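# Move the large case into the free pallet corner

## Task

On the pallet near the -y end of the track, take the large case that sits next to two smaller cases and put it into the vacant corner of the pallet that holds three other cases; those three may be shifted to make space. The two smaller cases must finish exactly where they started, no case may overhang its pallet's edge by more than about a finger's width, and any case lifted back up from the floor must end with its lid facing up. At the end the robot must have released everything and moved away, with every case staying in place without the robot holding it.

## Robot and tools

Robot and frame. Two arms, left_arm and right_arm, each on its own carriage on one shared track along y at x = 0. left_rail carries left_arm on the +y half; right_rail carries right_arm on the -y half. There is a single scene frame fixed to the table: z = 0 is the table top and +z is up, +x is the direction the arms face, +y is to their left, and y = 0 is the track's middle. The table begins at x = 0.50 m and only covers y from -0.90 to 0.90 m; beyond that the floor lies 0.53 m below z = 0. Each arm base sits at x = 0, y = its carriage position, z = 0.04 m. The names left and right say nothing about image sides. cam_pallet_north looks down on the -y end of the track and cam_pallet_south on the +y end; in both, +y runs roughly to the right. Other cameras: cam_high, cam_low, cam_left_wrist, cam_right_wrist.

Tool. Each arm ends in a vacuum tool with four cups facing along the cup point's own +z. Cups sit at x = -62 and +62 mm and at y = -104.5 mm (channel a) and +104.5 mm (channel b) from the cup point; together they cover 227 by 312 mm. A channel holds only if both of its cups seal fully on a smooth flat face; edges, holes or gaps under a rim break the seal, and cardboard leaks somewhat.

execute_actions takes {"actions": [...]}, run in order. Each action may have "rows", "steps", "until", and device keys "left_rail" / "right_rail". "rows" is up to 15 rows, one per control step of 1/30 s. Every row is one list of 16 numbers in [-1, 1] covering both arms: left dx, dy, dz, rx, ry, rz, left suction_a, suction_b, then the same eight for the right arm. The six motion numbers are an offset, not a pose: they are measured from the cup point's measured pose at the start of that action (for a call's first action, the last pose reported), expressed in the cup point's own axes, and every row refers back to that same start, not to the previous row. Scale: 1.0 = 0.6 m for dx, dy, dz and 180 degrees for the rotation vector rx, ry, rz. Each step the command is clipped to 100 mm and 16 degrees from the current measured pose. Suction values are per channel: above 0.01 means on, 0 means off, and the setting persists; to keep a tool unchanged, repeat its last two values. "steps" is 1 to 450 (default 15) and must be at least the row count; after the last row the arm keeps heading to that row's target. "until" stops the action early when all conditions hold, e.g. {"left_rail": {"position_status": ["!=", "moving"]}}, {"all": {"status": "ended"}} or {"any": {"status": "ended"}}; numbers need a comparison (=, !=, <, <=, >, >=). Any bad value or name rejects the whole call.

Carriages. Send {"left_rail": {"position_m": p}} with p from 0.6 to 3 m, or right_rail with p from -3 to -0.6 m; both are absolute track positions. speed_m_s is 0.01 to 1 m/s (starts at 1) and persists; {"stop": true} halts. Rows never move a carriage, but the carriage's travel adds to the arm's tool position. Wait for arrival (status not moving) before placing the tool. Statuses: moving, done, stopped, contact_stop (blocked; reread position once steady), time_out, stopped_with_arm (its arm was blocked: send rows it can follow, then resend), stopped_for_other_arm (too close to the other arm: move an arm away, wait ~30 steps, resend). position_answer not_taken means the value was dropped; resend once standing.

Results. A state line gives each cup point's end_effector_position (m) and end_effector_quat_wxyz plus velocities, in the scene frame; printed positions may be off, more at long reach. Hand target lines show where each arm is being driven. Joint positions list rail (m) then six joints (rad). suction_measured_a/b show vacuum per channel (0.83+ on airtight surfaces, about 1.3 s to settle); part_present_a/b turn 1 above 0.09. Wrist force/torque are in the tool's axes, noisy with an offset, saturating near 200 N. "pose unreachable" means the clearance check altered or blocked that arm's command.

zoom_image takes camera and region [x0, y0, x1, y1] in pixels, at most 504 by 504, for a sharper look. finished_scene takes scene (integer) and ends the scene permanently; only call it once the goal holds.

Technique and cautions. Ramp offsets gradually (about 0.01 per row) so held cases don't shake loose; a large move may need several actions. Cups compress up to ~21 mm under vacuum. Turning suction on with the tool still can lift a case. To release: lower in tiny steps until it touches, then in one action switch both channels off and retract along the cup axis. To pass a case between tools, set it down, switch the giving tool off first, and lift it clear. Never let arms, tools, cameras or held cases strike or press into the other arm. A contact force of 400 N or a joint hitting its torque limit (pan, lift 701; elbow 411; wrists 101 N m) halts that arm for 10 s. Don't push cases off the pallets or out of the work area, don't drop or slam them, and keep overhang under a finger's width.

Each tool is called after "Request:" as name(argument=value, ...), one argument or row to a line, values as JSON.

## Session

Request:
execute_actions(
  actions=[],
)

Scene clock: 0.00 s.
left_arm: end_effector_position=(+0.8506, +0.7342, +0.4416) suction_measured_a=0.01 part_present_a=0 suction_measured_b=0.01 part_present_b=0 end_effector_quat_wxyz=(+0.001, +0.001, +1.000, -0.001) end_effector_velocity=(+0.000, -0.000, -0.000) end_effector_angular_velocity=(+0.000, +0.000, -0.000) | right_arm: end_effector_position=(+0.8511, -2.5715, +0.4407) suction_measured_a=0.00 part_present_a=0 suction_measured_b=0.00 part_present_b=0 end_effector_quat_wxyz=(+0.001, +0.001, +1.000, -0.001) end_effector_velocity=(-0.000, +0.000, +0.000) end_effector_angular_velocity=(-0.000, -0.000, +0.000)
Joint positions: left_arm=[ 0.736 -0.24  -1.499  2.091 -2.165 -1.573  1.333] | right_arm=[-2.57  -0.239 -1.497  2.091 -2.165 -1.572  1.333]
Joint velocities: left_arm=[ 0. -0.  0. -0.  0. -0. -0.] | right_arm=[ 0.  0. -0.  0.  0. -0.  0.]
Wrist force (N, on the end effector, along its own x y z axes, offset not removed): no reading
Wrist torque (N m, same axes, about the end effector's origin, offset not removed): no reading
Hand target (left_arm): +0.851, +0.734, +0.442; +0.001, +0.001, +1.000, -0.001
Hand target (right_arm): +0.851, -2.572, +0.441; +0.001, +0.001, +1.000, -0.001
left_rail: position_m=0.736 position_m_goal=0.736 speed_m_s=1.00 position_status=done position_answer=taken refusals=0
right_rail: position_m=-2.570 position_m_goal=-2.570 speed_m_s=1.00 position_status=done position_answer=taken refusals=0

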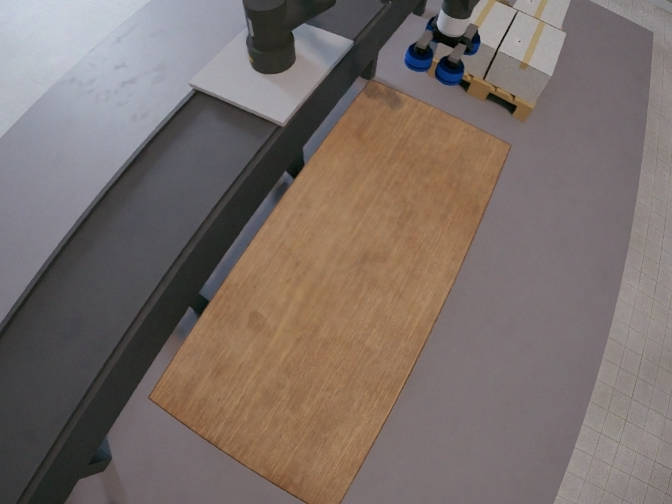

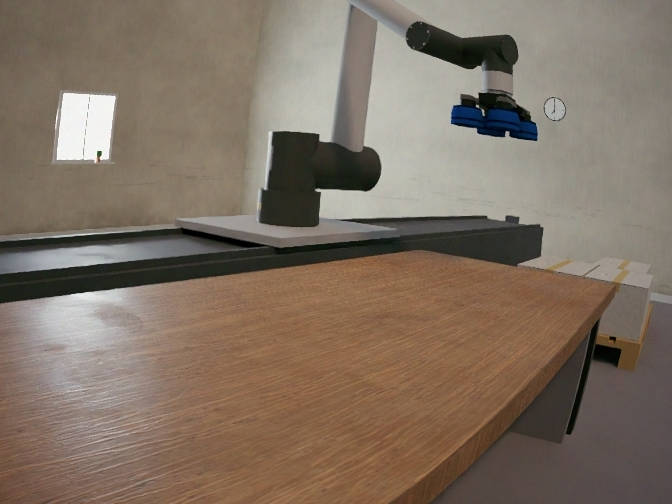

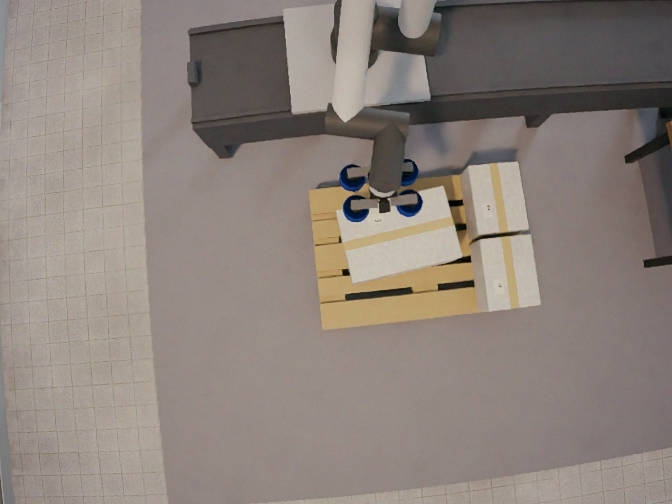

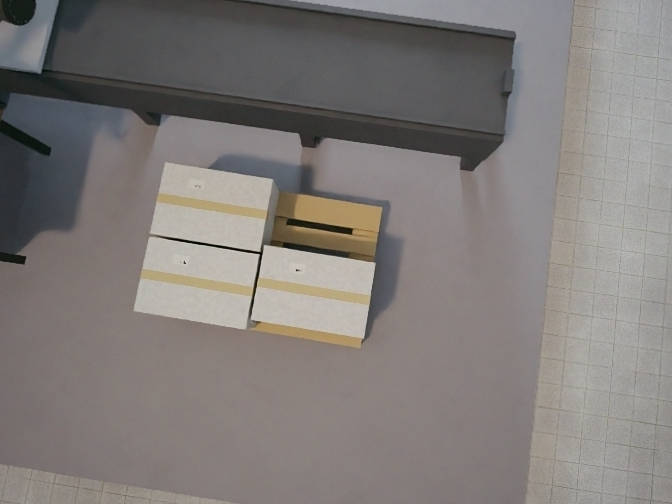

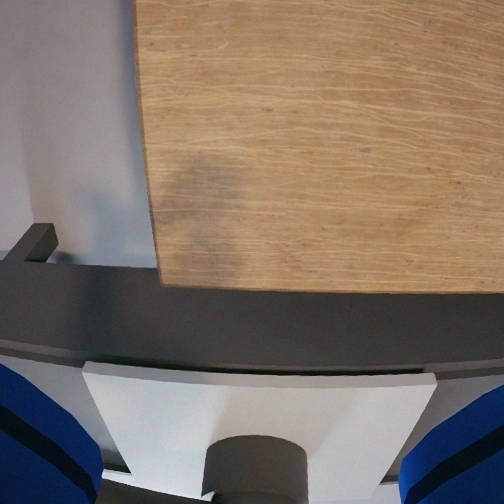

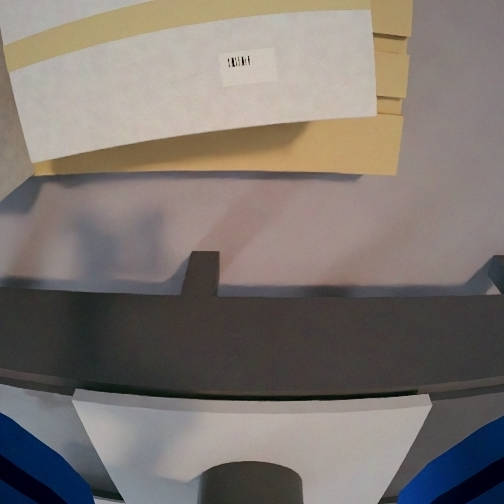

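Request:
execute_actions(
  actions=[
    {"rows":[[0,0,0,0,0,0,0,0,-0.24,0.28,0.55,0,0,-0.055,0,0]],"steps":60},
  ],
)

Scene clock: 2.20 s.
left_arm: end_effector_position=(+0.8506, +0.7342, +0.4416) suction_measured_a=0.01 part_present_a=0 suction_measured_b=0.01 part_present_b=0 end_effector_quat_wxyz=(+0.001, +0.001, +1.000, -0.001) end_effector_velocity=(-0.000, +0.000, +0.000) end_effector_angular_velocity=(-0.000, -0.000, +0.000) | right_arm: end_effector_position=(+0.9955, -2.4034, +0.1103) suction_measured_a=0.00 part_present_a=0 suction_measured_b=0.00 part_present_b=0 end_effector_quat_wxyz=(+0.001, -0.085, +0.996, -0.001) end_effector_velocity=(+0.000, +0.000, -0.000) end_effector_angular_velocity=(+0.000, +0.000, +0.000)
Joint positions: left_arm=[ 0.736 -0.24  -1.499  2.091 -2.165 -1.573  1.333] | right_arm=[-2.57  -0.034 -1.031  2.043 -2.584 -1.572  1.366]
Joint velocities: left_arm=[ 0.  0. -0.  0. -0.  0.  0.] | right_arm=[ 0.  0.  0. -0. -0. -0.  0.]
Wrist force (N, on the end effector, along its own x y z axes, offset not removed): left_arm=[2.2 -3.8 0.3] | right_arm=[-5.6 3.6 1.0]
Wrist torque (N m, same axes, about the end effector's origin, offset not removed): left_arm=[-0.32 -0.54 0.08] | right_arm=[0.38 -0.09 -0.14]
Hand target (left_arm): +0.851, +0.734, +0.442; +0.001, +0.001, +1.000, -0.001
Hand target (right_arm): +0.995, -2.403, +0.110; +0.001, -0.085, +0.996, -0.001
Off the commanded pose (left_arm): 0.000 m, 0 deg.
Off the commanded pose (right_arm): 0.001 m, 0 deg.
left_rail: position_m=0.736 position_m_goal=0.736 speed_m_s=1.00 position_status=done position_answer=taken refusals=0
right_rail: position_m=-2.570 position_m_goal=-2.570 speed_m_s=1.00 position_status=done position_answer=taken refusals=0

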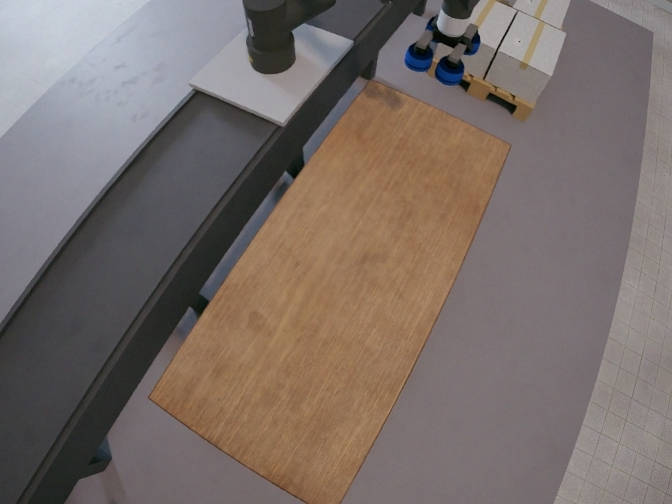

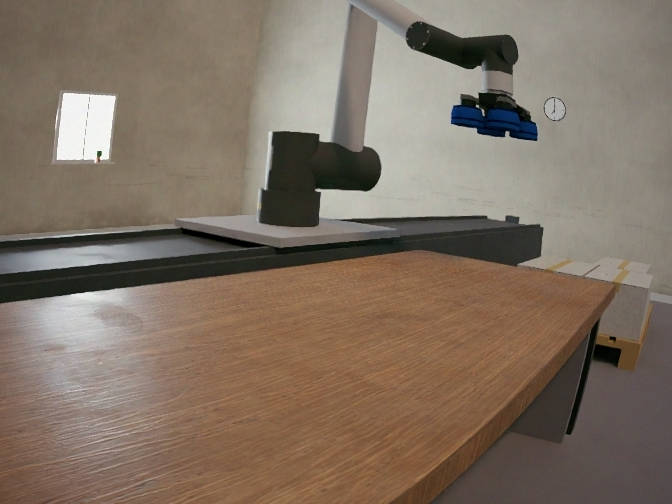

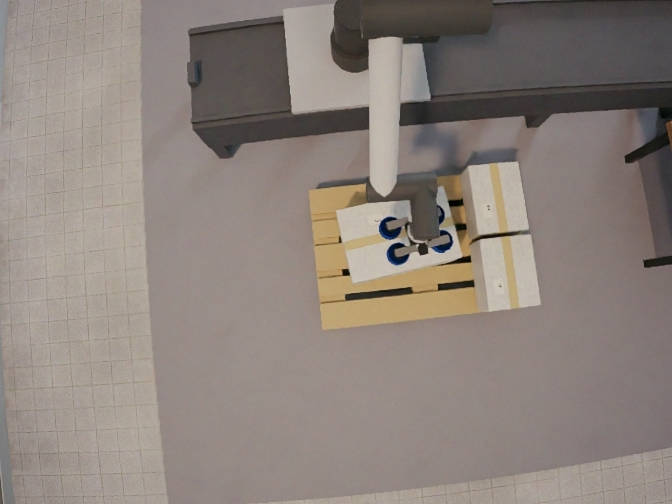

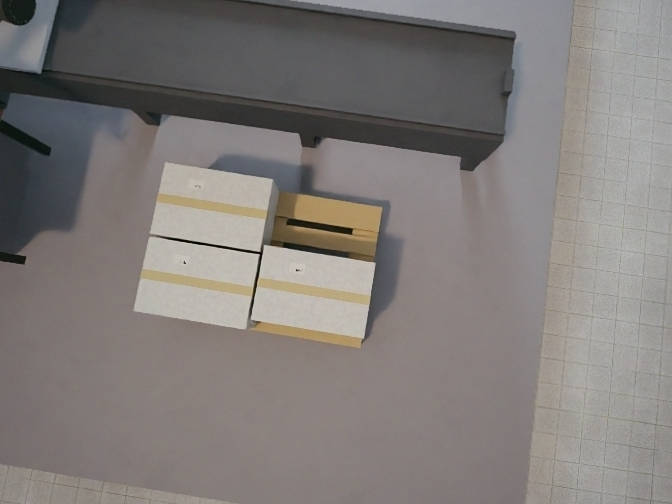

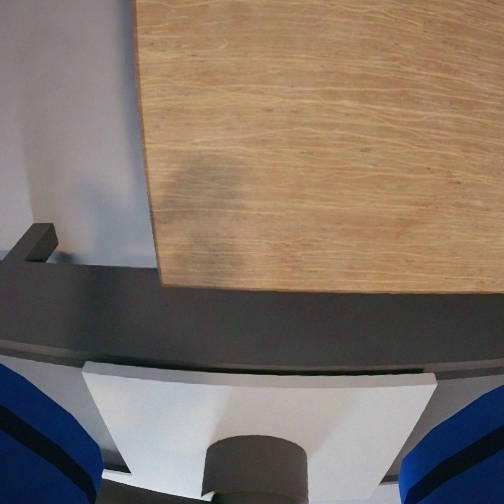

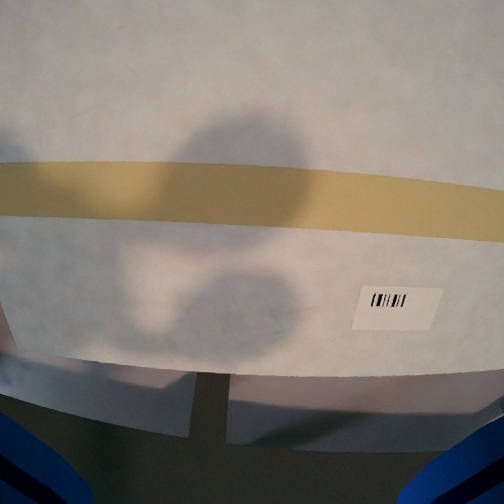

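Request:
execute_actions(
  actions=[
    {"rows":[[0,0,0,0,0,0,0,0,0,-0.07,0.22,0,0,0.01,1,1]],"steps":40},
  ],
)

Scene clock: 3.67 s.
left_arm: end_effector_position=(+0.8506, +0.7342, +0.4416) suction_measured_a=0.01 part_present_a=0 suction_measured_b=0.01 part_present_b=0 end_effector_quat_wxyz=(+0.001, +0.001, +1.000, -0.001) end_effector_velocity=(-0.000, +0.000, +0.000) end_effector_angular_velocity=(+0.000, -0.000, +0.000) | right_arm: end_effector_position=(+1.0026, -2.4448, -0.0219) suction_measured_a=0.00 part_present_a=0 suction_measured_b=0.00 part_present_b=0 end_effector_quat_wxyz=(+0.001, -0.070, +0.998, -0.001) end_effector_velocity=(+0.000, -0.000, -0.000) end_effector_angular_velocity=(+0.000, +0.000, -0.000)
Joint positions: left_arm=[ 0.736 -0.24  -1.499  2.091 -2.165 -1.573  1.333] | right_arm=[-2.57  -0.075 -0.877  2.054 -2.749 -1.572  1.356]
Joint velocities: left_arm=[ 0.  0. -0. -0. -0.  0. -0.] | right_arm=[ 0. -0.  0. -0. -0.  0. -0.]
Wrist force (N, on the end effector, along its own x y z axes, offset not removed): left_arm=[2.8 -0.4 -1.5] | right_arm=[-6.5 5.4 1.4]
Wrist torque (N m, same axes, about the end effector's origin, offset not removed): left_arm=[0.13 -0.48 0.09] | right_arm=[0.66 0.08 -0.18]
Hand target (left_arm): +0.851, +0.734, +0.442; +0.001, +0.001, +1.000, -0.001
Hand target (right_arm): +1.003, -2.445, -0.022; +0.001, -0.070, +0.998, -0.001
Off the commanded pose (left_arm): 0.000 m, 0 deg.
Off the commanded pose (right_arm): 0.000 m, 0 deg.
left_rail: position_m=0.736 position_m_goal=0.736 speed_m_s=1.00 position_status=done position_answer=taken refusals=0
right_rail: position_m=-2.570 position_m_goal=-2.570 speed_m_s=1.00 position_status=done position_answer=taken refusals=0

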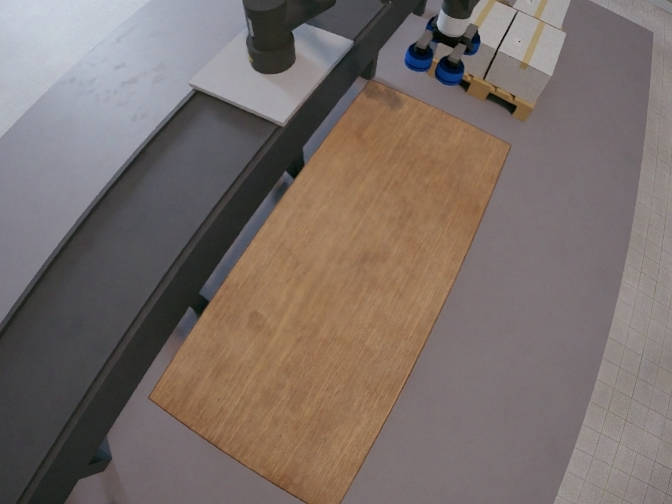

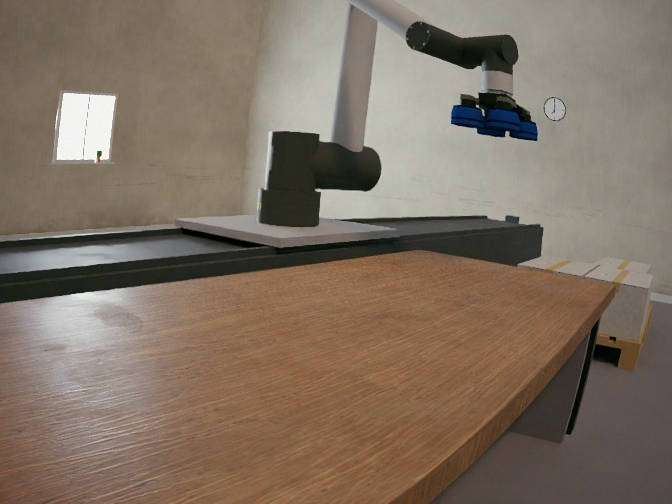

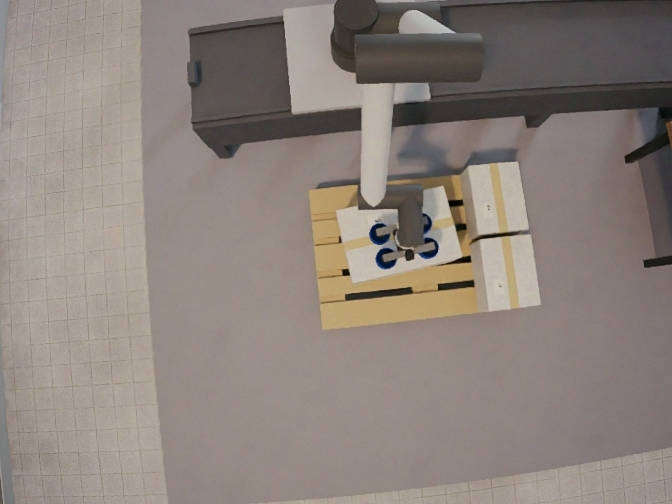

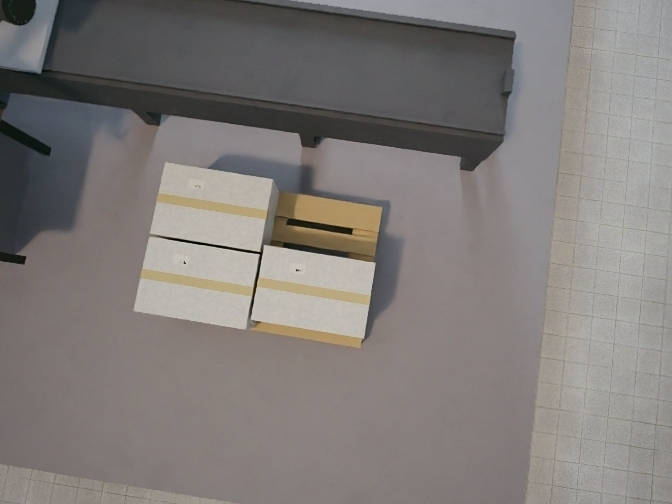

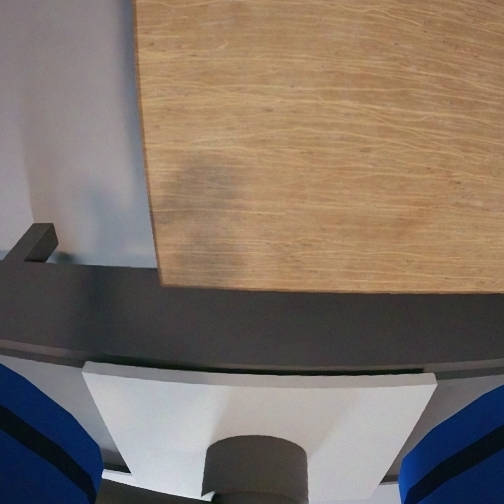

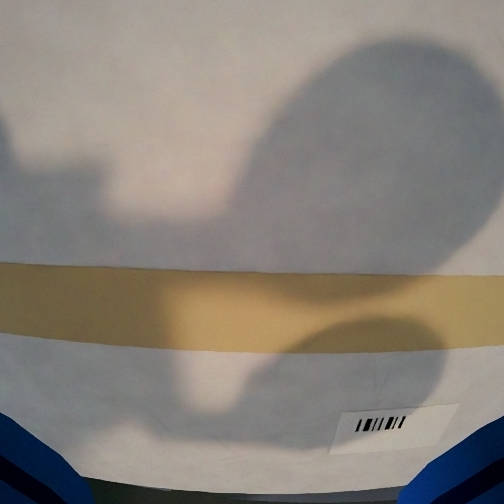

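Shift toward -x 3cm, go lower.

Request:
execute_actions(
  actions=[
    {"rows":[[0,0,0,0,0,0,0,0,0.05,-0.02,0.0,0,0,0,1,1]],"steps":15},
    {"rows":[[0,0,0,0,0,0,0,0,0,0,0.12,0,0,0,1,1]],"steps":50},
  ],
)

Scene clock: 5.90 s.
left_arm: end_effector_position=(+0.8506, +0.7342, +0.4416) suction_measured_a=0.01 part_present_a=0 suction_measured_b=0.01 part_present_b=0 end_effector_quat_wxyz=(+0.001, +0.001, +1.000, -0.001) end_effector_velocity=(+0.000, -0.000, -0.000) end_effector_angular_velocity=(-0.000, +0.000, +0.000) | right_arm: end_effector_position=(+0.9754, -2.4605, -0.0940) suction_measured_a=0.00 part_present_a=0 suction_measured_b=0.00 part_present_b=0 end_effector_quat_wxyz=(+0.001, -0.070, +0.998, -0.001) end_effector_velocity=(-0.000, +0.000, -0.000) end_effector_angular_velocity=(+0.000, +0.000, -0.000)
Joint positions: left_arm=[ 0.736 -0.24  -1.499  2.091 -2.165 -1.573  1.333] | right_arm=[-2.57  -0.094 -0.8    2.092 -2.864 -1.572  1.338]
Joint velocities: left_arm=[ 0.  0.  0. -0. -0. -0. -0.] | right_arm=[ 0.  0.  0. -0. -0.  0.  0.]
Wrist force (N, on the end effector, along its own x y z axes, offset not removed): left_arm=[3.4 -0.6 1.6] | right_arm=[-4.2 7.3 0.3]
Wrist torque (N m, same axes, about the end effector's origin, offset not removed): left_arm=[-0.05 -0.72 0.09] | right_arm=[0.94 -0.26 -0.13]
Hand target (left_arm): +0.851, +0.734, +0.442; +0.001, +0.001, +1.000, -0.001
Hand target (right_arm): +0.975, -2.460, -0.094; +0.001, -0.070, +0.998, -0.001
Off the commanded pose (left_arm): 0.000 m, 0 deg.
Off the commanded pose (right_arm): 0.000 m, 0 deg.
left_rail: position_m=0.736 position_m_goal=0.736 speed_m_s=1.00 position_status=done position_answer=taken refusals=0
right_rail: position_m=-2.570 position_m_goal=-2.570 speed_m_s=1.00 position_status=done position_answer=taken refusals=0

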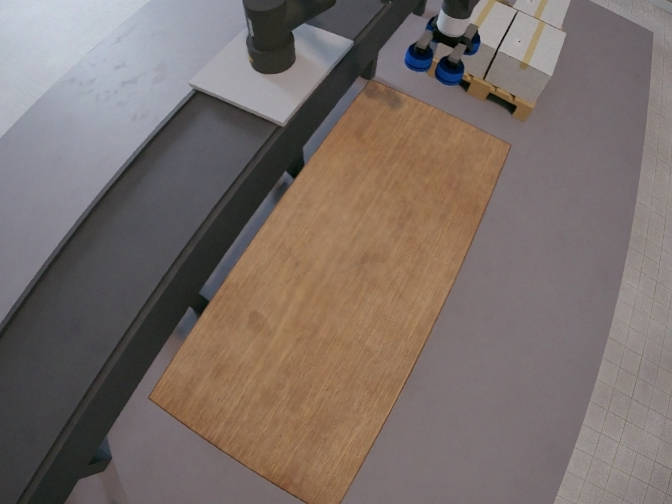

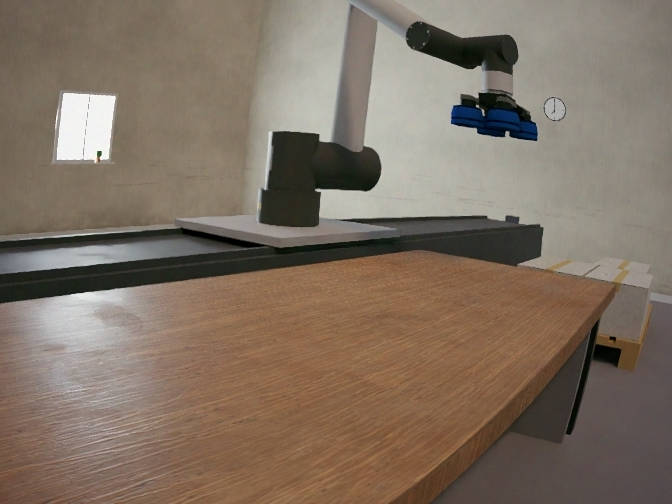

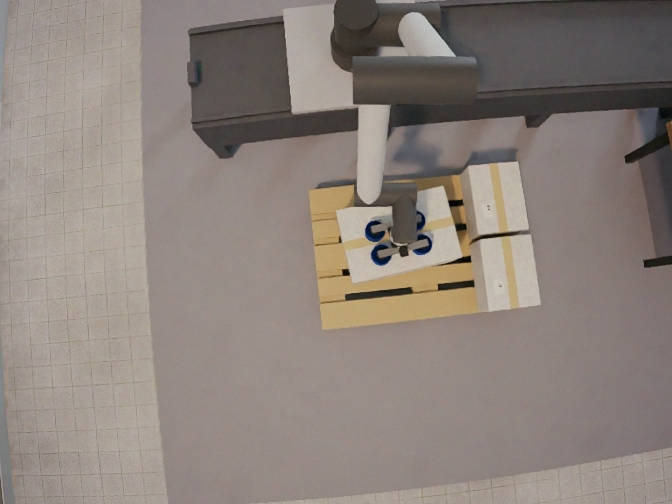

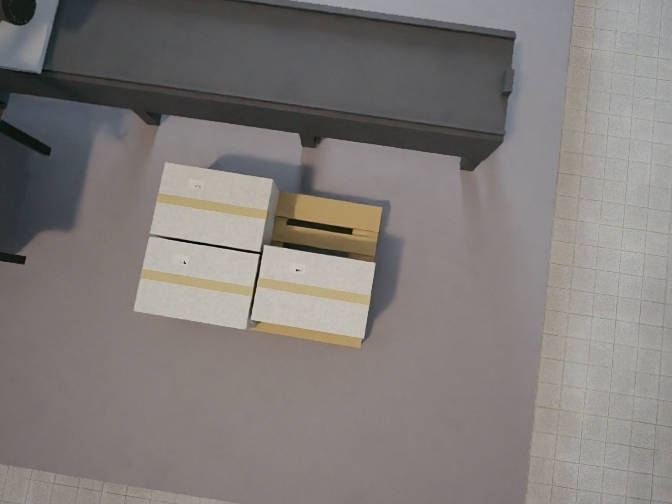

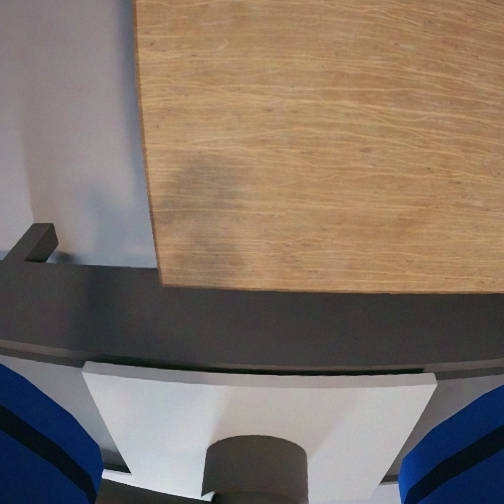

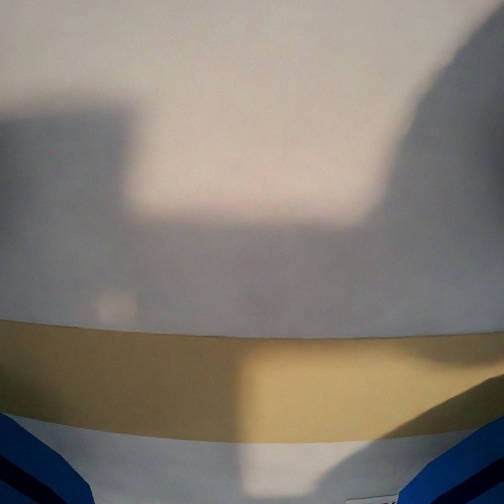

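Request:
execute_actions(
  actions=[
    {"rows":[[0,0,0,0,0,0,0,0,0,0,0.05,0,0,0,1,1]],"steps":45},
  ],
)

Scene clock: 7.50 s.
left_arm: end_effector_position=(+0.8506, +0.7342, +0.4416) suction_measured_a=0.01 part_present_a=0 suction_measured_b=0.01 part_present_b=0 end_effector_quat_wxyz=(+0.001, +0.001, +1.000, -0.001) end_effector_velocity=(-0.000, +0.000, +0.000) end_effector_angular_velocity=(-0.000, -0.000, +0.000) | right_arm: end_effector_position=(+0.9754, -2.4605, -0.1240) suction_measured_a=0.94 part_present_a=1 suction_measured_b=0.94 part_present_b=1 end_effector_quat_wxyz=(+0.001, -0.070, +0.998, -0.001) end_effector_velocity=(+0.000, -0.000, +0.000) end_effector_angular_velocity=(-0.000, -0.000, -0.000)
Joint positions: left_arm=[ 0.736 -0.24  -1.499  2.091 -2.165 -1.573  1.333] | right_arm=[-2.57  -0.094 -0.761  2.087 -2.898 -1.572  1.338]
Joint velocities: left_arm=[ 0.  0. -0.  0. -0.  0. -0.] | right_arm=[ 0.  0.  0.  0. -0.  0.  0.]
Wrist force (N, on the end effector, along its own x y z axes, offset not removed): left_arm=[2.6 -4.1 1.3] | right_arm=[-6.0 1.8 34.6]
Wrist torque (N m, same axes, about the end effector's origin, offset not removed): left_arm=[-0.36 -0.51 0.00] | right_arm=[-3.06 -5.13 -0.10]
Hand target (left_arm): +0.851, +0.734, +0.442; +0.001, +0.001, +1.000, -0.001
Hand target (right_arm): +0.975, -2.460, -0.124; +0.001, -0.070, +0.998, -0.001
Off the commanded pose (left_arm): 0.000 m, 0 deg.
Off the commanded pose (right_arm): 0.000 m, 0 deg.
left_rail: position_m=0.736 position_m_goal=0.736 speed_m_s=1.00 position_status=done position_answer=taken refusals=0
right_rail: position_m=-2.570 position_m_goal=-2.570 speed_m_s=1.00 position_status=done position_answer=taken refusals=0

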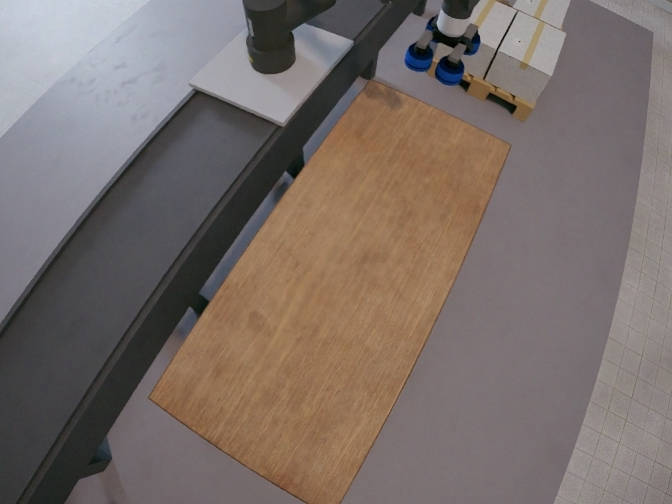

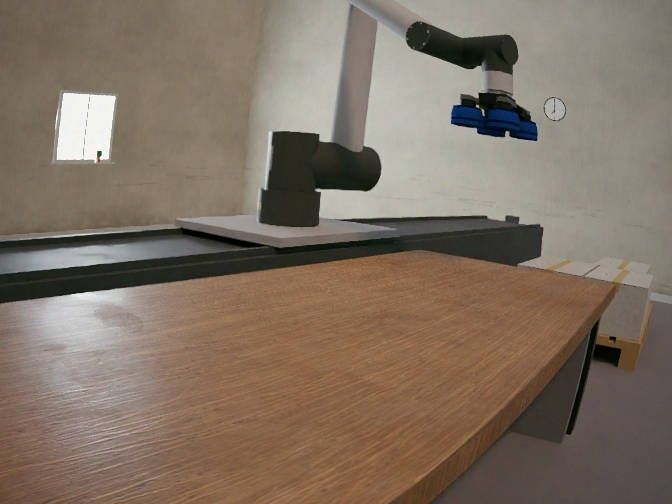

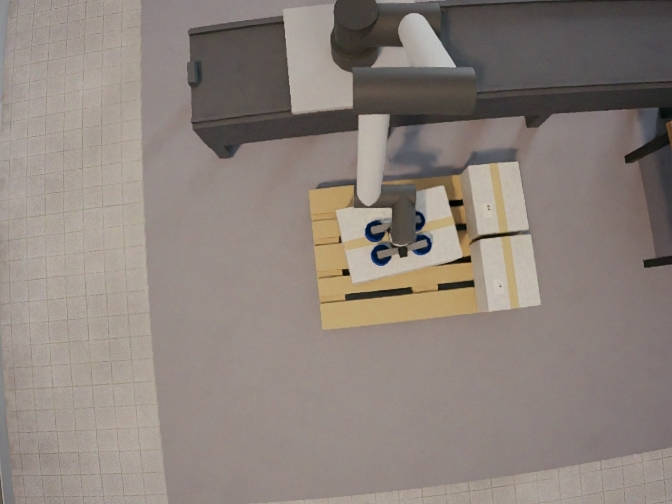

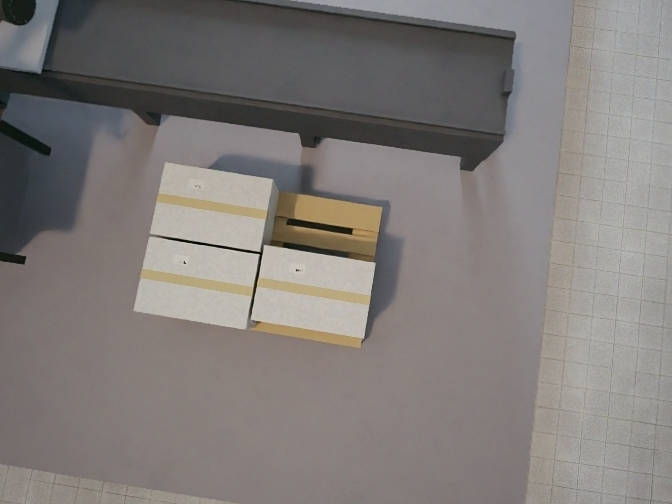

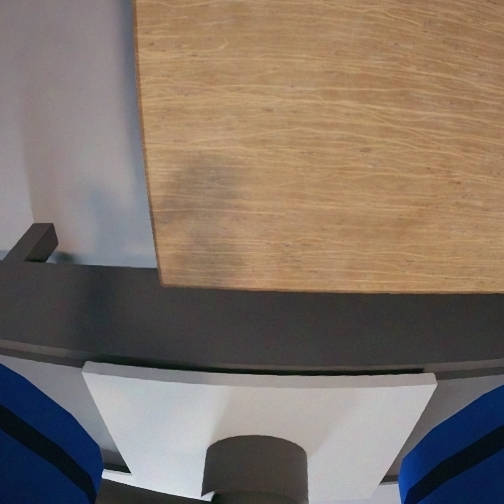

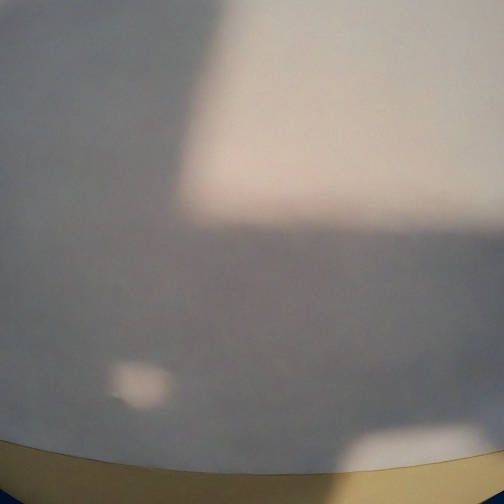

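Request:
execute_actions(
  actions=[
    {"left_rail":{"position_m":2.4},"rows":[[0,0,0,0,0,0,0,0,0,0,-0.03,0,0,0,1,1],[0,0,0,0,0,0,0,0,0,0,-0.08,0,0,0,1,1],[0,0,0,0,0,0,0,0,0,0,-0.15,0,0,0,1,1],[0,0,0,0,0,0,0,0,0,0,-0.87,0,0,0.045,1,1]],"steps":70},
    {"right_rail":{"position_m":-0.6},"rows":[[-0.55,0,0.6,0,0,0,0,0,0,0,0,0,0,0,1,1]],"steps":150,"until":{"all":{"status":"ended"}}},
  ],
)

Scene clock: 12.57 s.
left_arm: end_effector_position=(+1.1811, +2.3980, +0.0817) suction_measured_a=0.01 part_present_a=0 suction_measured_b=0.01 part_present_b=0 end_effector_quat_wxyz=(+0.001, +0.001, +1.000, -0.001) end_effector_velocity=(+0.000, +0.000, -0.000) end_effector_angular_velocity=(+0.000, +0.000, +0.000) | right_arm: end_effector_position=(+0.9753, -0.4900, +0.3985) suction_measured_a=0.94 part_present_a=1 suction_measured_b=0.94 part_present_b=1 end_effector_quat_wxyz=(+0.001, +0.001, +1.000, -0.001) end_effector_velocity=(-0.000, -0.003, +0.000) end_effector_angular_velocity=(-0.008, +0.001, -0.001)
Joint positions: left_arm=[ 2.4   -0.172 -0.878  1.777 -2.472 -1.573  1.401] | right_arm=[-0.6   -0.094 -1.325  1.949 -2.196 -1.572  1.479]
Joint velocities: left_arm=[ 0.  0.  0. -0.  0. -0.  0.] | right_arm=[ 0.    -0.001  0.    -0.     0.    -0.008 -0.   ]
Wrist force (N, on the end effector, along its own x y z axes, offset not removed): left_arm=[3.7 0.8 -4.6] | right_arm=[-5.1 29.6 33.8]
Wrist torque (N m, same axes, about the end effector's origin, offset not removed): left_arm=[0.18 -0.45 0.35] | right_arm=[-5.06 -5.16 0.46]
Hand target (left_arm): +1.181, +2.398, +0.082; +0.001, +0.001, +1.000, -0.001
Hand target (right_arm): +0.975, -0.490, +0.399; +0.001, +0.001, +1.000, -0.001
Off the commanded pose (left_arm): 0.001 m, 0 deg.
Off the commanded pose (right_arm): 0.000 m, 0 deg.
left_rail: position_m=2.400 position_m_goal=2.400 speed_m_s=1.00 position_status=done position_answer=taken refusals=0
right_rail: position_m=-0.600 position_m_goal=-0.600 speed_m_s=1.00 position_status=done position_answer=taken refusals=0

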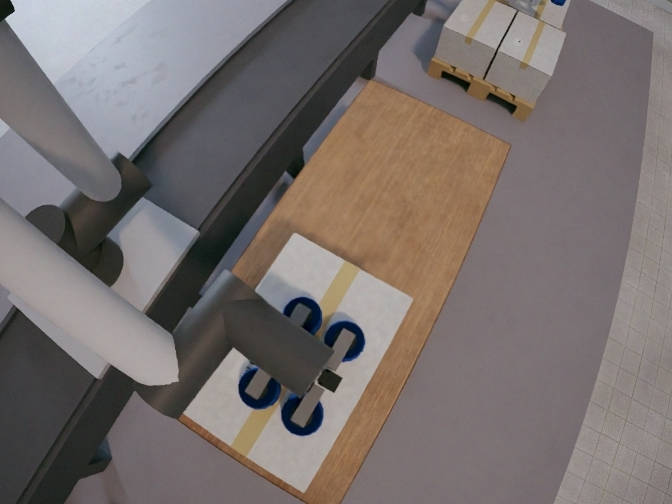

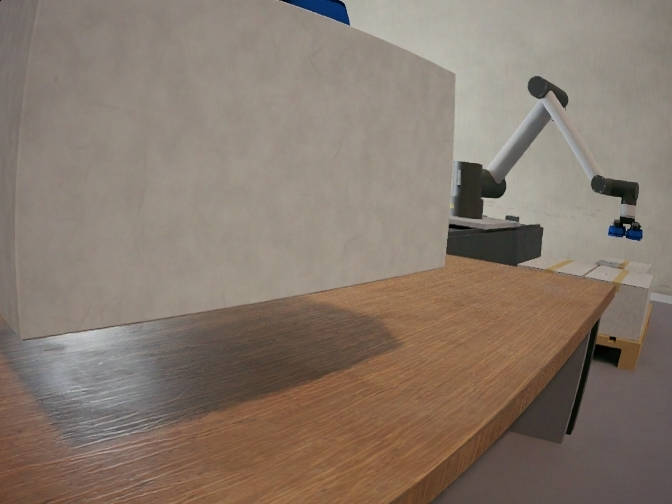

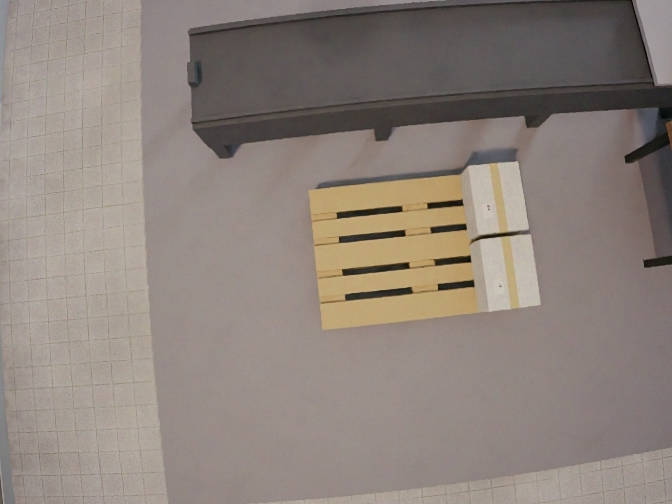

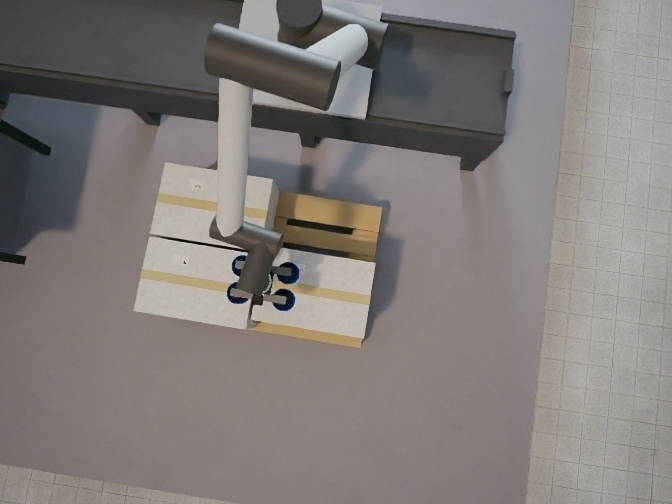

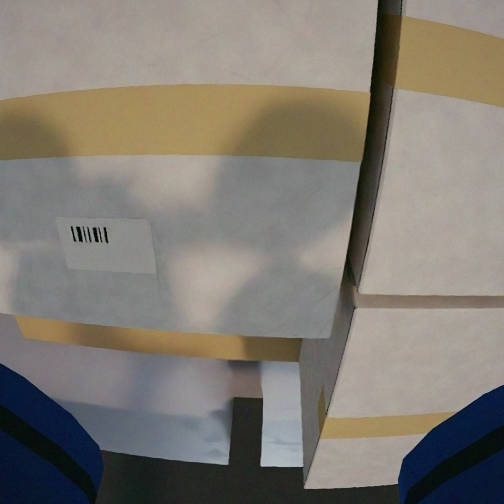

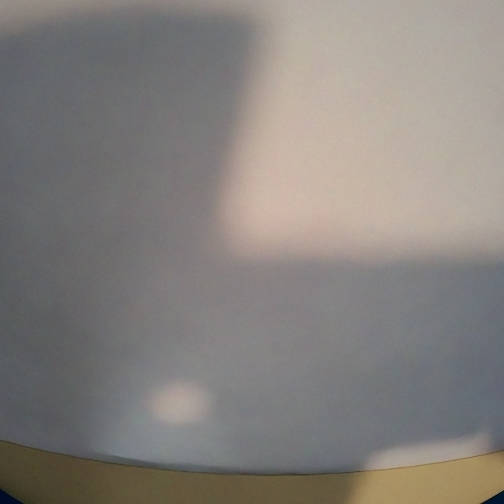

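Request:
execute_actions(
  actions=[
    {"rows":[[-0.05,0.37,0.2,0,0,0,0,0,0.03,0.1,0,0,0,0,1,1],[-0.05,0.37,0.2,0,0,0,0,0,0.06,0.25,0,0,0,0,1,1],[-0.05,0.37,0.2,0,0,0,0,0,0.12,0.9,0,0,0,0,1,1]],"steps":60},
    {"rows":[[0,0,0.14,0,0,0,1,1,0,0,0.19,0,0,0,1,1]],"steps":50},
  ],
)

Scene clock: 16.37 s.
left_arm: end_effector_position=(+1.2117, +2.6201, -0.1224) suction_measured_a=0.94 part_present_a=1 suction_measured_b=0.94 part_present_b=1 end_effector_quat_wxyz=(+0.001, +0.001, +1.000, -0.001) end_effector_velocity=(-0.000, -0.000, -0.000) end_effector_angular_velocity=(-0.000, +0.000, -0.000) | right_arm: end_effector_position=(+0.9038, +0.0504, +0.2844) suction_measured_a=0.94 part_present_a=1 suction_measured_b=0.94 part_present_b=1 end_effector_quat_wxyz=(+0.001, +0.001, +1.000, -0.000) end_effector_velocity=(-0.000, +0.000, -0.000) end_effector_angular_velocity=(-0.000, +0.000, +0.000)
Joint positions: left_arm=[ 2.4    0.016 -0.646  1.689 -2.617 -1.573  1.59 ] | right_arm=[-0.6    0.443 -1.11   1.821 -2.284 -1.572  2.016]
Joint velocities: left_arm=[ 0.  0.  0. -0. -0. -0.  0.] | right_arm=[ 0.  0.  0.  0. -0. -0.  0.]
Wrist force (N, on the end effector, along its own x y z axes, offset not removed): left_arm=[3.4 -5.8 24.7] | right_arm=[-7.4 5.8 35.6]
Wrist torque (N m, same axes, about the end effector's origin, offset not removed): left_arm=[5.32 -4.79 0.32] | right_arm=[-2.48 -4.97 -0.19]
Hand target (left_arm): +1.212, +2.620, -0.122; +0.001, +0.001, +1.000, -0.001
Hand target (right_arm): +0.904, +0.051, +0.284; +0.001, +0.001, +1.000, -0.000
Off the commanded pose (left_arm): 0.000 m, 0 deg.
Off the commanded pose (right_arm): 0.000 m, 0 deg.
left_rail: position_m=2.400 position_m_goal=2.400 speed_m_s=1.00 position_status=done position_answer=taken refusals=0
right_rail: position_m=-0.600 position_m_goal=-0.600 speed_m_s=1.00 position_status=done position_answer=taken refusals=0

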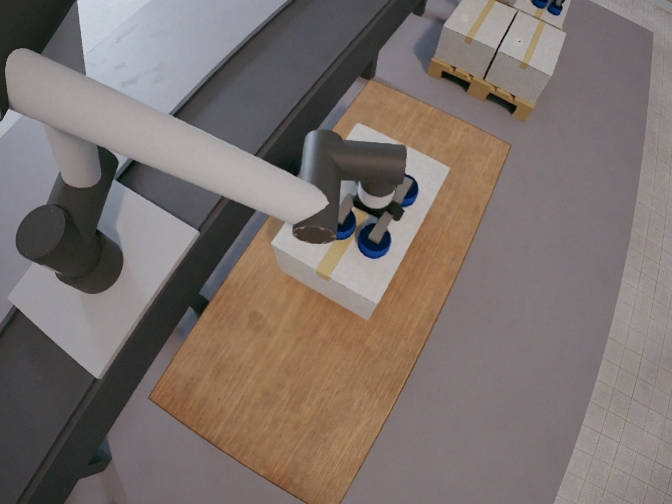

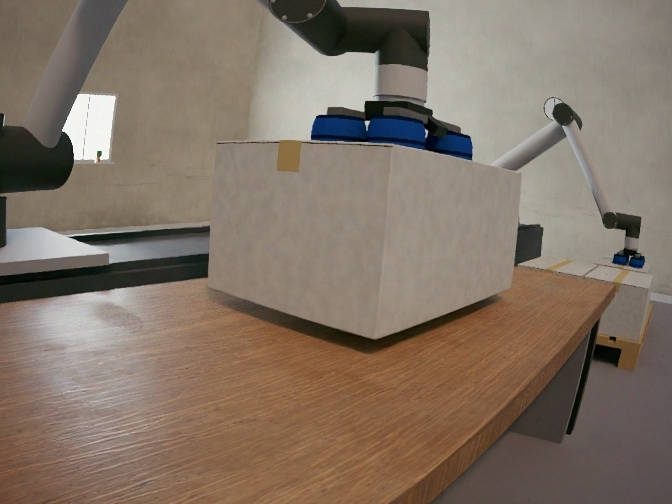

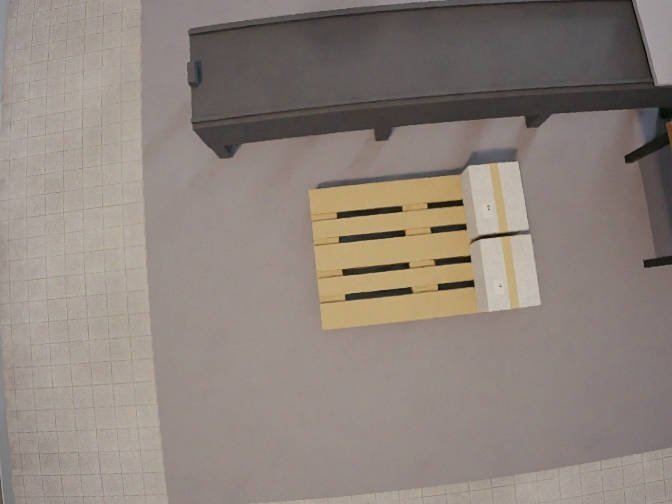

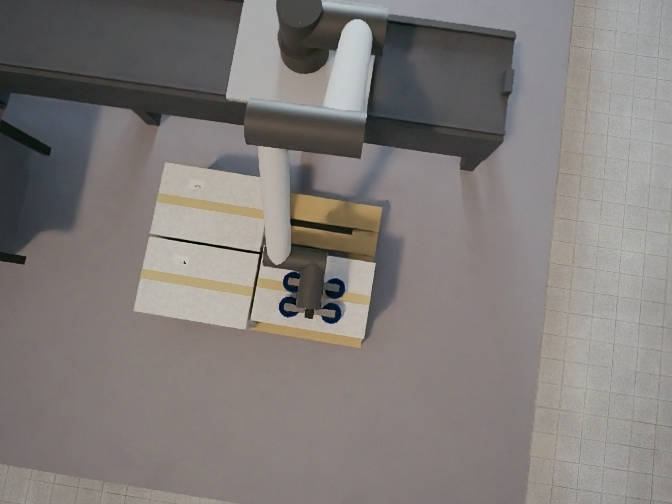

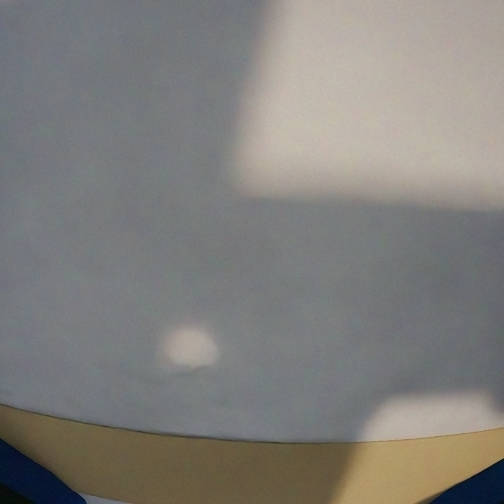

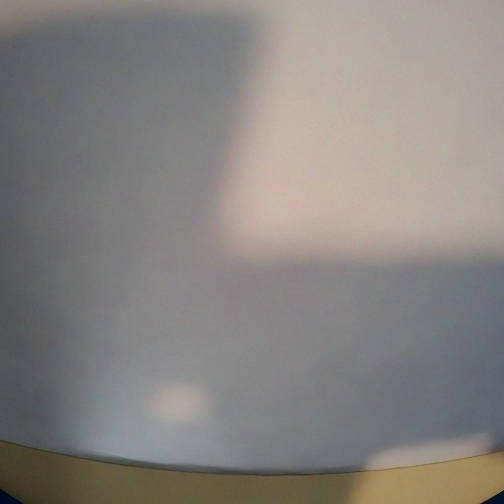

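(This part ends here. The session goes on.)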